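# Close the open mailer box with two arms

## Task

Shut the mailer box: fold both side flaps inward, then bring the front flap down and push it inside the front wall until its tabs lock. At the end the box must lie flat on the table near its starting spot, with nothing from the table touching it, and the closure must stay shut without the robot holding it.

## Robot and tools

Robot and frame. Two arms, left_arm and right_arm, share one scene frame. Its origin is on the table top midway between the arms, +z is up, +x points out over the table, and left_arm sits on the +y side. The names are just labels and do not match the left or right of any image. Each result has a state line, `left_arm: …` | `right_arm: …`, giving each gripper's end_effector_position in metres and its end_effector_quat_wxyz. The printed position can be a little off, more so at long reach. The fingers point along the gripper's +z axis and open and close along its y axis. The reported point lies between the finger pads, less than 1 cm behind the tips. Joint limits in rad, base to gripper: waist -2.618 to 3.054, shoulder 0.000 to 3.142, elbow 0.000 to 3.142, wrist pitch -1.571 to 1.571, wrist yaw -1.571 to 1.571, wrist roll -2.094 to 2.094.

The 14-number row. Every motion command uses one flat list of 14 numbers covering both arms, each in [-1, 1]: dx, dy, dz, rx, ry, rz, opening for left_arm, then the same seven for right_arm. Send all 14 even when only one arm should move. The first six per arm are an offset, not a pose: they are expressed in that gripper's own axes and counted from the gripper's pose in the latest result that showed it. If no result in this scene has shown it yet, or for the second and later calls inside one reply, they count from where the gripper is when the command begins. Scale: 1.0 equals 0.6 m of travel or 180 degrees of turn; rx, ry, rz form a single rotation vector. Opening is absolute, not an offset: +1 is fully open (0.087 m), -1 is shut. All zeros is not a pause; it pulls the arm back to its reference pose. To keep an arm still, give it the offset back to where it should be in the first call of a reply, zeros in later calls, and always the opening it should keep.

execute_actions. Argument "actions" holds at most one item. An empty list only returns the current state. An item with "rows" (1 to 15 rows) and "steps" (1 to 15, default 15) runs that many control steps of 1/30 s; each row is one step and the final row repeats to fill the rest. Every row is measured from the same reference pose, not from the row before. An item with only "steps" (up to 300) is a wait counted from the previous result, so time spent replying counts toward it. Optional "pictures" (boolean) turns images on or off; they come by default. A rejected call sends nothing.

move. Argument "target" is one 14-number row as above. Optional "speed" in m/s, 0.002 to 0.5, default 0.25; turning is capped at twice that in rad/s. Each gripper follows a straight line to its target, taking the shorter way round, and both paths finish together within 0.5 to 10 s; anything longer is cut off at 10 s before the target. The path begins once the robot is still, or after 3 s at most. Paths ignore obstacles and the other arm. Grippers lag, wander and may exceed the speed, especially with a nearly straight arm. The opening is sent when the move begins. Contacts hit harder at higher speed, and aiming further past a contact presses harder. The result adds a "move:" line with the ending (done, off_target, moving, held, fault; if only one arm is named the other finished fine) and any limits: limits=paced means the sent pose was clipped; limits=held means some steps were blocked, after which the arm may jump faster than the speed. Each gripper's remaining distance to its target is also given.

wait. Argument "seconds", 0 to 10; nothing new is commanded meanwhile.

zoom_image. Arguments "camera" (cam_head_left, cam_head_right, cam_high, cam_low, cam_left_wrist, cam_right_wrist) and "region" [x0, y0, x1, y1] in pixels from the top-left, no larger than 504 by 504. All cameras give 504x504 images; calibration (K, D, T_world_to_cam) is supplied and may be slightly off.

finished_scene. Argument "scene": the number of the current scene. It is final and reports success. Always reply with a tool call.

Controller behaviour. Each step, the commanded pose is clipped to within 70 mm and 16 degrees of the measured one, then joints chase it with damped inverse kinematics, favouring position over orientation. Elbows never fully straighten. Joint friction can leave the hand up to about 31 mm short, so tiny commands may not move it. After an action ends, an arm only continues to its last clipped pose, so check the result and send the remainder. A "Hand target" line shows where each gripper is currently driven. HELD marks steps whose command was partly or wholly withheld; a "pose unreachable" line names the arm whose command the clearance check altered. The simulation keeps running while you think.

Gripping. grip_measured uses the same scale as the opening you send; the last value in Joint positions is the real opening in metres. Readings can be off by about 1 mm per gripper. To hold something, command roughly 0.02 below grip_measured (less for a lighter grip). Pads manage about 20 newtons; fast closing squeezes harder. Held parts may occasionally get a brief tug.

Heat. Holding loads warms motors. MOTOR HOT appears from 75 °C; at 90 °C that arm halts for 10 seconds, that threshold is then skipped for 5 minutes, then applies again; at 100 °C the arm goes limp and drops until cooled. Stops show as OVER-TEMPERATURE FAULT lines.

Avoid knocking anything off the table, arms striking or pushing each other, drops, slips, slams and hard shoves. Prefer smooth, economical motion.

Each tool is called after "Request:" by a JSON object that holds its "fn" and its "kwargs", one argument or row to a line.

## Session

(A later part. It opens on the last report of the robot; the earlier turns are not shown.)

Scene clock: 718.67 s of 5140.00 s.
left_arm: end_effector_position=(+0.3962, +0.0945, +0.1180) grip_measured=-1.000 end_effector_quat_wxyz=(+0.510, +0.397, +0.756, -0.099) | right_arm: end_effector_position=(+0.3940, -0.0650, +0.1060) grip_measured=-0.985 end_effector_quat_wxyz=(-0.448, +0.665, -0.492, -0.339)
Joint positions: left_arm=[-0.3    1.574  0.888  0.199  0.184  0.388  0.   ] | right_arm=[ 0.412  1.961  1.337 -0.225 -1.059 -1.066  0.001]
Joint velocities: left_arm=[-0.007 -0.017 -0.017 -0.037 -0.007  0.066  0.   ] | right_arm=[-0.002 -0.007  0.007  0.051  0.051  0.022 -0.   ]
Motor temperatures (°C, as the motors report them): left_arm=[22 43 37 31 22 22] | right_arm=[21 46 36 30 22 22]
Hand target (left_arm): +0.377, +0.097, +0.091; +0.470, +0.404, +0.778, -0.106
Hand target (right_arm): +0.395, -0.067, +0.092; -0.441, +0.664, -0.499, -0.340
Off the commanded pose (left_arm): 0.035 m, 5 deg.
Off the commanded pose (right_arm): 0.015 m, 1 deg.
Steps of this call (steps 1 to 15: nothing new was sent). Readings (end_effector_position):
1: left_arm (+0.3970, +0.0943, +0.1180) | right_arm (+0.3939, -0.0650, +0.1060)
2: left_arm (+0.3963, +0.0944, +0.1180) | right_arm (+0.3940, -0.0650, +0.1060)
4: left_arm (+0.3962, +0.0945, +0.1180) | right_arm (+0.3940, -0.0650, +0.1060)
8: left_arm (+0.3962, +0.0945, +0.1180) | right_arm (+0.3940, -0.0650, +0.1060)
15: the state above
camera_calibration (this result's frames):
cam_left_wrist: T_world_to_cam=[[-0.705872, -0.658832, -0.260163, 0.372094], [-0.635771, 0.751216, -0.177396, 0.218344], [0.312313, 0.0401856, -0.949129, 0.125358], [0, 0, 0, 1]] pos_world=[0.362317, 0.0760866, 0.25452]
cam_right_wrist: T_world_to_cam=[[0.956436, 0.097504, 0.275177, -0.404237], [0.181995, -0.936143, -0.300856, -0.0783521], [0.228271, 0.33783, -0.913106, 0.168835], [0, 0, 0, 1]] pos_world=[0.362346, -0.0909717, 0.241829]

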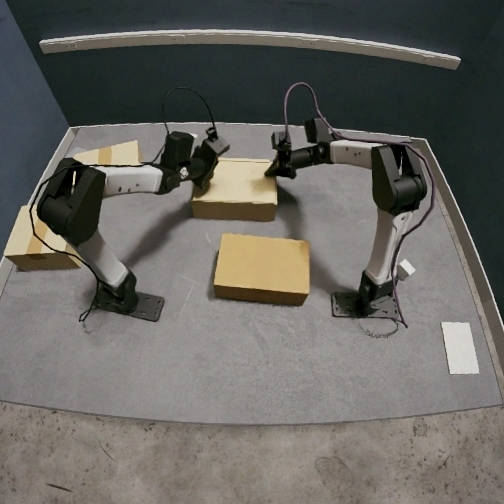

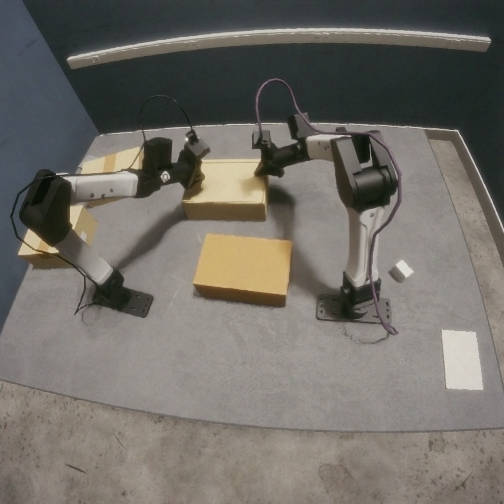

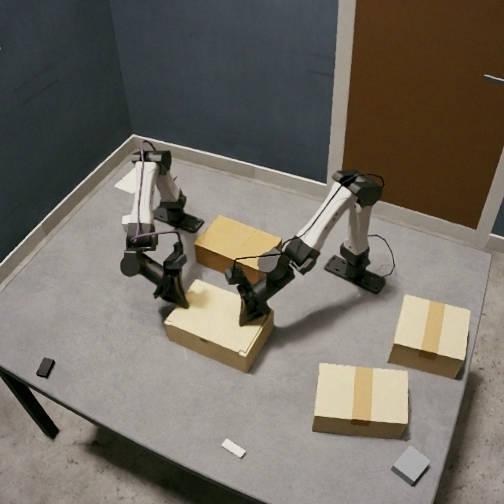

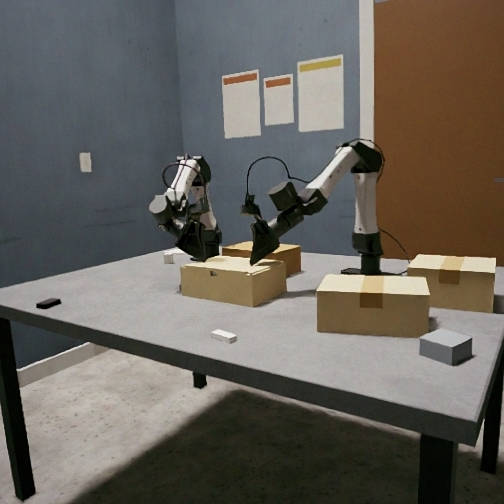

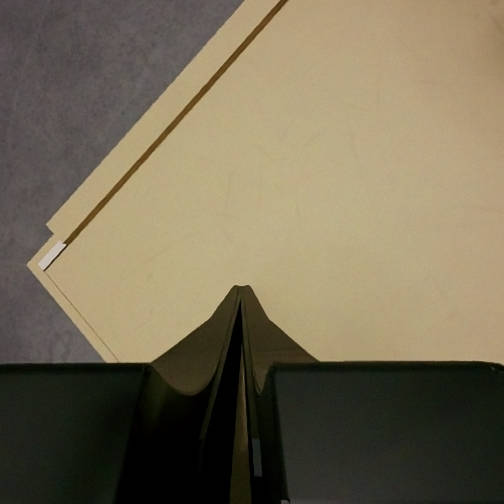

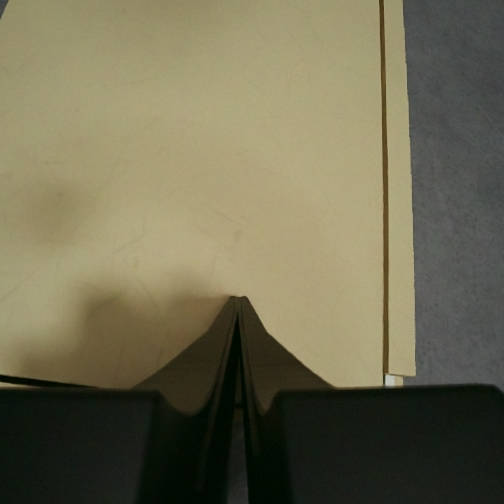

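Request:
{"fn": "execute_actions", "kwargs": {
  "actions": [
    {"rows":[[0.05,-0.032,0,0,0.028,0,-1,0.037,0.011,0.015,0,0,0,-1],[0.05,-0.032,0,0,0.028,0,-1,0.037,0.011,0.015,0,0,0,-1],[0.048,-0.04,-0.002,0,0.028,0,-1,0.038,0.017,0.009,0,0,0,-1],[0.047,-0.048,-0.004,0,0.028,0,-1,0.038,0.023,0.003,0,0,0,-1],[0.045,-0.056,-0.006,0,0.028,0,-1,0.039,0.03,-0.003,0,0,0,-1],[0.044,-0.064,-0.008,0,0.028,0,-1,0.04,0.036,-0.01,0,0,0,-1],[0.042,-0.071,-0.009,0,0.028,0,-1,0.04,0.042,-0.016,0,0,0,-1],[0.041,-0.079,-0.011,0,0.028,0,-1,0.041,0.048,-0.022,0,0,0,-1],[0.04,-0.087,-0.013,0,0.028,0,-1,0.041,0.055,-0.028,0,0,0,-1],[0.038,-0.095,-0.015,0,0.028,0,-1,0.042,0.061,-0.034,0,0,0,-1]],"steps":15}
  ],
  "pictures": false
}}

Request:
{"fn": "wait", "kwargs": {
  "seconds": 0.5
}}

Scene clock: 725.37 s of 5140.00 s.
left_arm: end_effector_position=(+0.3647, +0.0653, +0.1176) grip_measured=-1.000 end_effector_quat_wxyz=(+0.517, +0.396, +0.754, -0.081) | right_arm: end_effector_position=(+0.3762, -0.0866, +0.1041) grip_measured=-0.985 end_effector_quat_wxyz=(-0.476, +0.667, -0.462, -0.338)
Joint positions: left_arm=[-0.455  1.527  0.827  0.231  0.015  0.336  0.   ] | right_arm=[ 0.364  1.879  1.173 -0.13  -1.128 -1.133  0.001]
Joint velocities: left_arm=[-0.017 -0.022  0.002  0.037 -0.095 -0.139  0.   ] | right_arm=[-0.027  0.012 -0.002 -0.066 -0.022 -0.095 -0.   ]
Motor temperatures (°C, as the motors report them): left_arm=[22 42 36 31 22 22] | right_arm=[21 45 36 30 22 22]
Hand target (left_arm): +0.347, +0.072, +0.090; +0.476, +0.400, +0.779, -0.083
Hand target (right_arm): +0.365, -0.096, +0.082; -0.449, +0.664, -0.491, -0.340
Off the commanded pose (left_arm): 0.036 m, 5 deg.
Off the commanded pose (right_arm): 0.027 m, 5 deg.
Steps of this call (steps 1 to 90: nothing new was sent; then 3.20 s passed at rest; steps 91 to 105: all 15 steps of this action). Readings (end_effector_position):
91: left_arm (+0.3963, +0.0943, +0.1178) | right_arm (+0.3943, -0.0646, +0.1056)
92: left_arm (+0.3962, +0.0939, +0.1174) | right_arm (+0.3942, -0.0643, +0.1050)
94: left_arm (+0.3947, +0.0927, +0.1178) | right_arm (+0.3938, -0.0649, +0.1040)
98: left_arm (+0.3823, +0.0812, +0.1178) | right_arm (+0.3877, -0.0712, +0.1041)
105: the state above

Scene clock: 725.87 s of 5140.00 s.
left_arm: end_effector_position=(+0.3647, +0.0654, +0.1176) grip_measured=-1.000 end_effector_quat_wxyz=(+0.517, +0.389, +0.758, -0.083) | right_arm: end_effector_position=(+0.3763, -0.0864, +0.1043) grip_measured=-0.985 end_effector_quat_wxyz=(-0.478, +0.669, -0.459, -0.336)
Joint positions: left_arm=[-0.455  1.527  0.827  0.232  0.01   0.319  0.   ] | right_arm=[ 0.364  1.879  1.173 -0.13  -1.13  -1.142  0.001]
Joint velocities: left_arm=[ 0.007  0.017 -0.012 -0.066  0.037  0.007  0.   ] | right_arm=[-0.002 -0.017 -0.002  0.007 -0.022  0.037 -0.   ]
Motor temperatures (°C, as the motors report them): left_arm=[22 42 36 30 22 22] | right_arm=[21 45 36 30 22 22]
Hand target (left_arm): +0.346, +0.071, +0.090; +0.476, +0.400, +0.778, -0.083
Hand target (right_arm): +0.365, -0.096, +0.082; -0.449, +0.664, -0.491, -0.340
Off the commanded pose (left_arm): 0.036 m, 5 deg.
Off the commanded pose (right_arm): 0.027 m, 5 deg.
Steps of this call (steps 1 to 15: nothing new was sent). Readings (end_effector_position):
1: left_arm (+0.3646, +0.0652, +0.1176) | right_arm (+0.3762, -0.0865, +0.1041)
2: left_arm (+0.3646, +0.0653, +0.1177) | right_arm (+0.3763, -0.0865, +0.1042)
4: left_arm (+0.3646, +0.0653, +0.1176) | right_arm (+0.3763, -0.0864, +0.1043)
8: left_arm (+0.3647, +0.0653, +0.1176) | right_arm (+0.3763, -0.0864, +0.1043)
15: the state above
camera_calibration (this result's frames):
cam_left_wrist: T_world_to_cam=[[-0.679748, -0.677778, -0.280285, 0.32464], [-0.65515, 0.732899, -0.183406, 0.229056], [0.329729, 0.0589591, -0.942233, 0.127634], [0, 0, 0, 1]] pos_world=[0.328655, 0.0446338, 0.253262]
cam_right_wrist: T_world_to_cam=[[0.933683, 0.104355, 0.342558, -0.382675], [0.226209, -0.913449, -0.338291, -0.106486], [0.277607, 0.393346, -0.876478, 0.160992], [0, 0, 0, 1]] pos_world=[0.336693, -0.120661, 0.236171]

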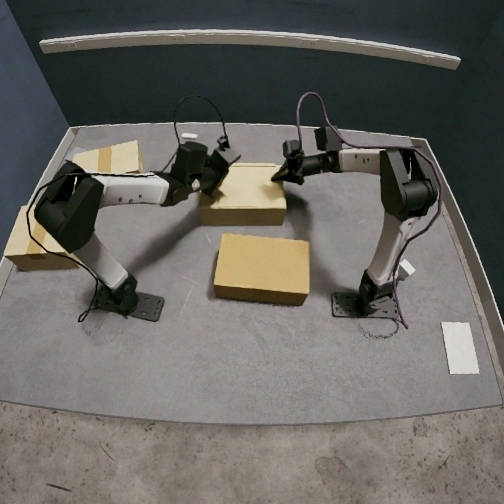

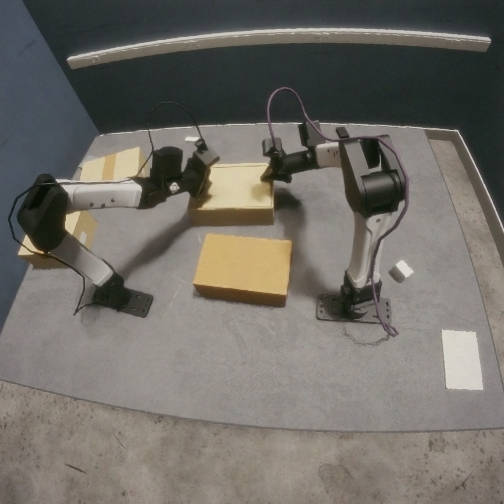

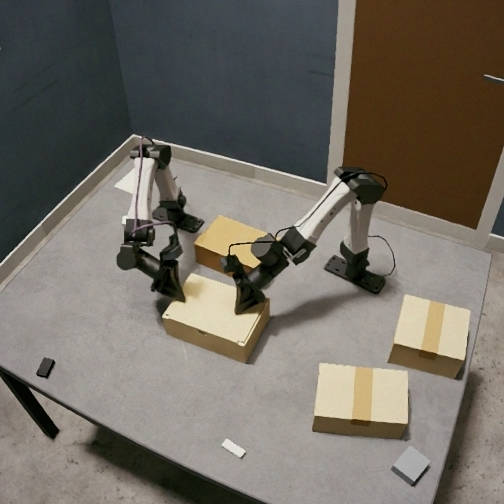

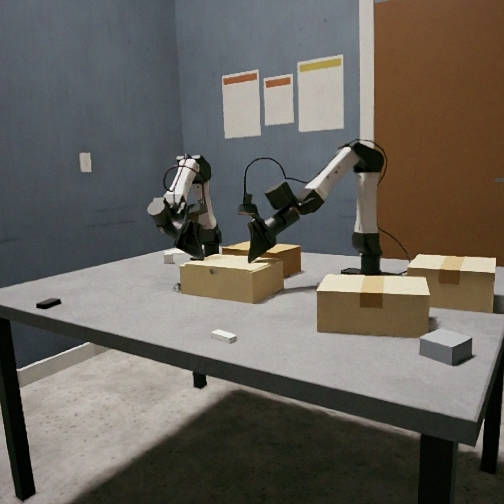

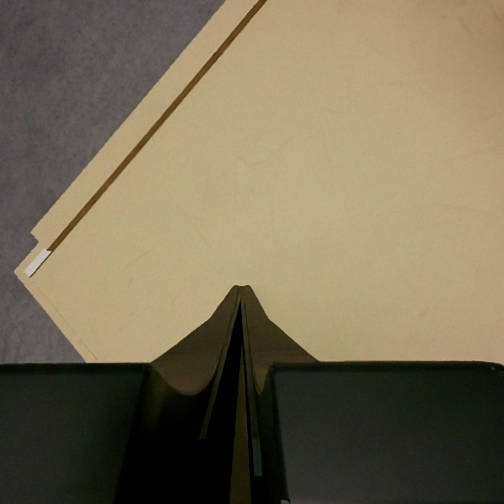

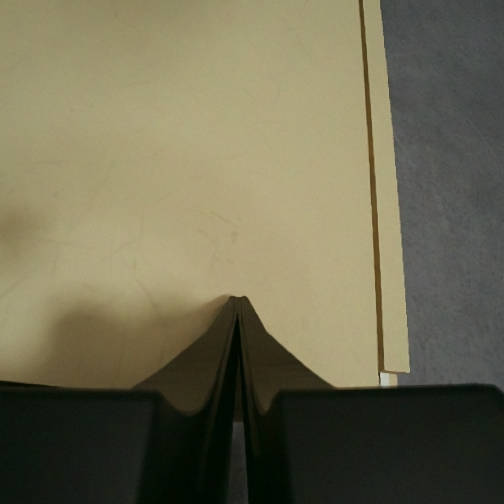

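Close enough. Lift.

Request:
{"fn": "move", "kwargs": {
  "target": [-0.1,0.03,-0.055,0,0,0,-1, -0.1,-0.04,-0.04,0,0,0,-1],
  "speed": 0.1
}}

Scene clock: 728.33 s of 5140.00 s.
left_arm: end_effector_position=(+0.3655, +0.0648, +0.1889) grip_measured=-1.000 end_effector_quat_wxyz=(+0.525, +0.386, +0.754, -0.085) | right_arm: end_effector_position=(+0.3740, -0.0866, +0.1587) grip_measured=-0.985 end_effector_quat_wxyz=(-0.467, +0.666, -0.467, -0.347)
Joint positions: left_arm=[-0.455  1.435  1.028 -0.043  0.009  0.318  0.   ] | right_arm=[ 0.364  1.815  1.334 -0.389 -1.135 -1.143  0.001]
Joint velocities: left_arm=[ 0.007 -0.012 -0.002  0.022  0.007 -0.007  0.   ] | right_arm=[-0.012  0.002 -0.012 -0.051 -0.051  0.066 -0.   ]
Motor temperatures (°C, as the motors report them): left_arm=[22 41 36 31 22 22] | right_arm=[21 45 36 30 22 22]
Hand target (left_arm): +0.363, +0.066, +0.189; +0.518, +0.389, +0.758, -0.084
Hand target (right_arm): +0.378, -0.088, +0.173; -0.478, +0.669, -0.459, -0.336
Off the commanded pose (left_arm): 0.003 m, 1 deg.
Off the commanded pose (right_arm): 0.015 m, 2 deg.
move: off_target (right_arm)
camera_calibration (this result's frames):
cam_left_wrist: T_world_to_cam=[[-0.675362, -0.681237, -0.282494, 0.343857], [-0.652973, 0.73041, -0.200321, 0.245654], [0.342802, 0.0491713, -0.93812, 0.189656], [0, 0, 0, 1]] pos_world=[0.327619, 0.0454941, 0.324267]
cam_right_wrist: T_world_to_cam=[[0.94423, 0.109884, 0.31041, -0.397489], [0.217985, -0.915137, -0.339126, -0.084702], [0.246803, 0.387878, -0.888053, 0.222204], [0, 0, 0, 1]] pos_world=[0.338944, -0.120024, 0.291988]

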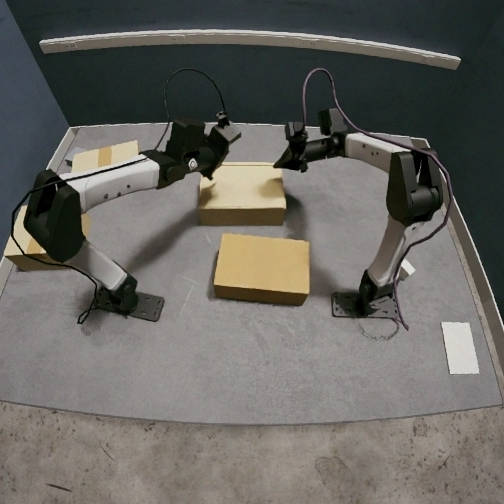

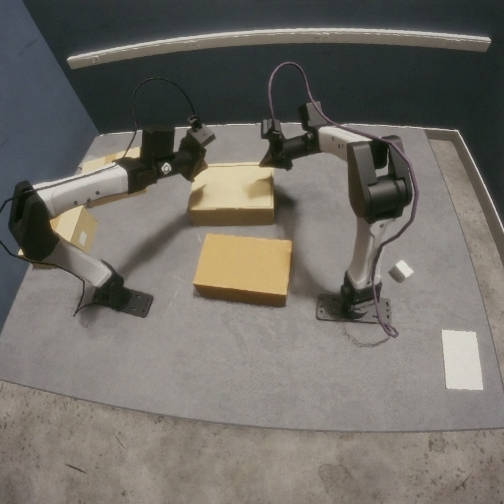

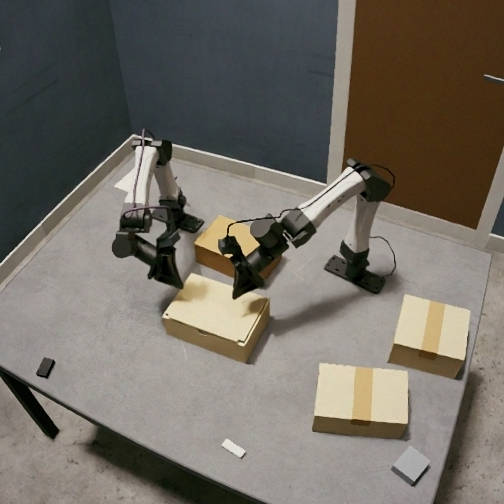

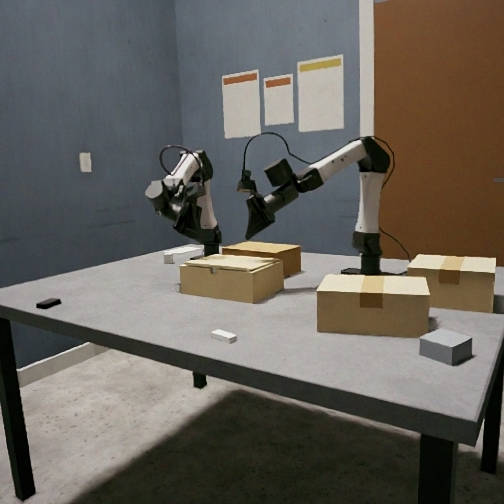

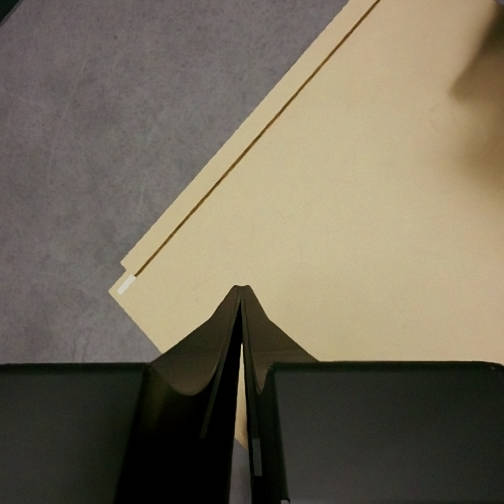

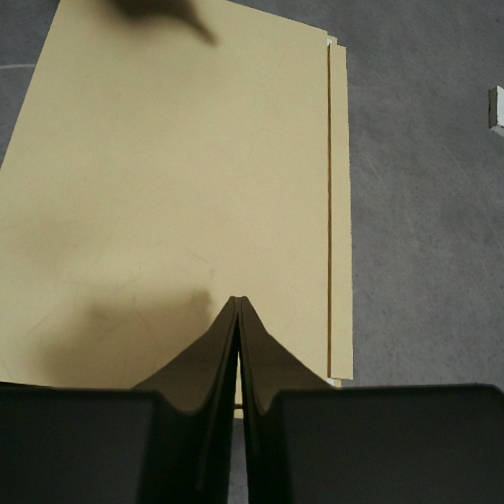

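Request:
{"fn": "execute_actions", "kwargs": {
  "actions": []
}}

Scene clock: 730.17 s of 5140.00 s.
left_arm: end_effector_position=(+0.3653, +0.0649, +0.1886) grip_measured=-1.000 end_effector_quat_wxyz=(+0.524, +0.386, +0.754, -0.085) | right_arm: end_effector_position=(+0.3737, -0.0867, +0.1584) grip_measured=-0.985 end_effector_quat_wxyz=(-0.466, +0.666, -0.468, -0.347)
Joint positions: left_arm=[-0.455  1.435  1.028 -0.045  0.009  0.318  0.   ] | right_arm=[ 0.364  1.815  1.334 -0.391 -1.135 -1.143  0.001]
Joint velocities: left_arm=[ 0.007 -0.032 -0.017  0.007 -0.007  0.007  0.   ] | right_arm=[ 0.012  0.002 -0.002  0.095  0.051 -0.037  0.   ]
Motor temperatures (°C, as the motors report them): left_arm=[22 41 37 31 22 22] | right_arm=[21 45 36 30 22 22]
Hand target (left_arm): +0.363, +0.066, +0.189; +0.518, +0.389, +0.758, -0.084
Hand target (right_arm): +0.378, -0.088, +0.173; -0.478, +0.669, -0.459, -0.336
Off the commanded pose (left_arm): 0.002 m, 1 deg.
Off the commanded pose (right_arm): 0.016 m, 2 deg.
Steps of this call (steps 1 to 55: nothing new was sent). Readings (end_effector_position):
1: left_arm (+0.3655, +0.0648, +0.1889) | right_arm (+0.3740, -0.0866, +0.1586)
2: left_arm (+0.3655, +0.0648, +0.1889) | right_arm (+0.3739, -0.0866, +0.1586)
4: left_arm (+0.3654, +0.0649, +0.1888) | right_arm (+0.3738, -0.0867, +0.1585)
8: left_arm (+0.3654, +0.0649, +0.1887) | right_arm (+0.3737, -0.0867, +0.1584)
55: the state above
camera_calibration (this result's frames):
cam_left_wrist: T_world_to_cam=[[-0.675712, -0.680986, -0.282263, 0.343802], [-0.65322, 0.730587, -0.198861, 0.245184], [0.341639, 0.0500068, -0.9385, 0.189857], [0, 0, 0, 1]] pos_world=[0.327608, 0.0455021, 0.32398]
cam_right_wrist: T_world_to_cam=[[0.945014, 0.110143, 0.307923, -0.396904], [0.217125, -0.915421, -0.338912, -0.0845658], [0.24455, 0.387135, -0.889001, 0.223027], [0, 0, 0, 1]] pos_world=[0.3389, -0.120039, 0.291827]

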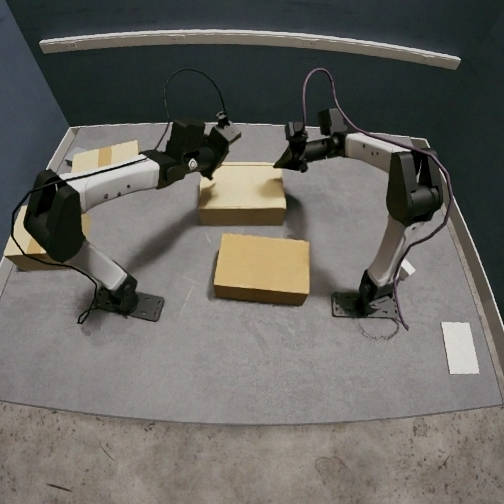

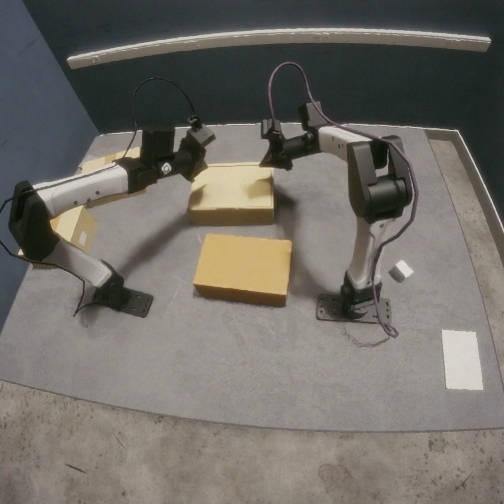

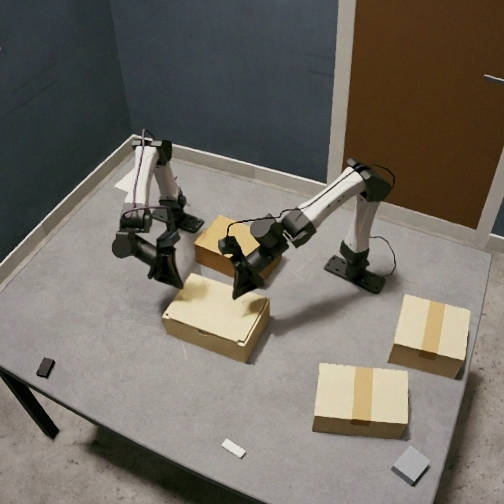

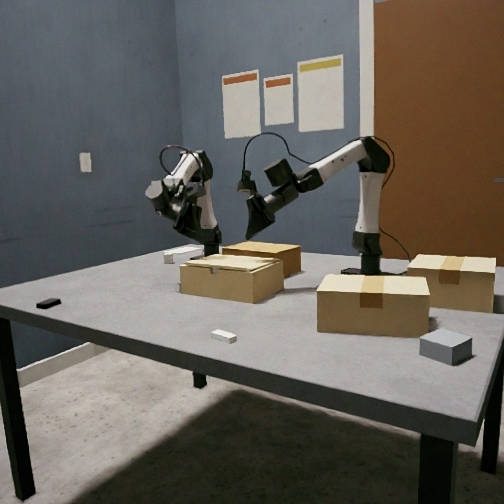

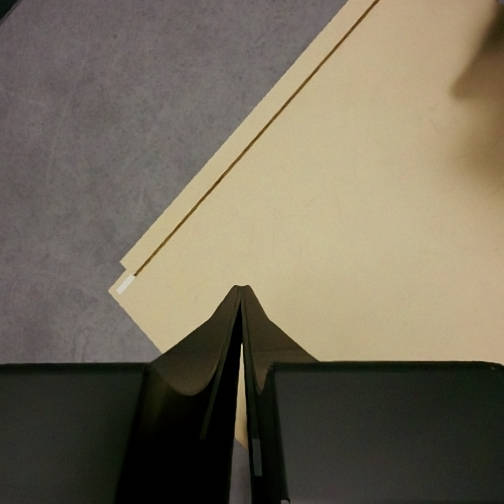

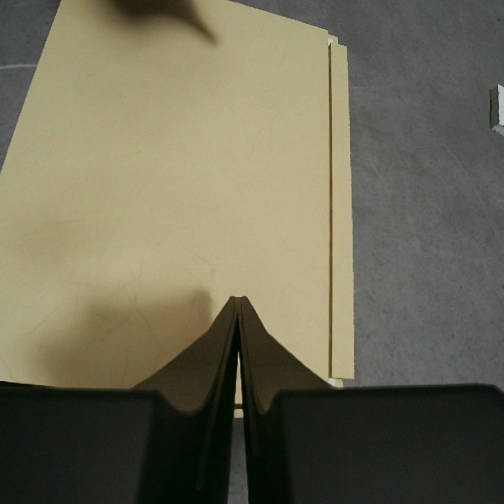

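Request:
{"fn": "finished_scene", "kwargs": {
  "scene": 2
}}

The scene is finished: the task was done.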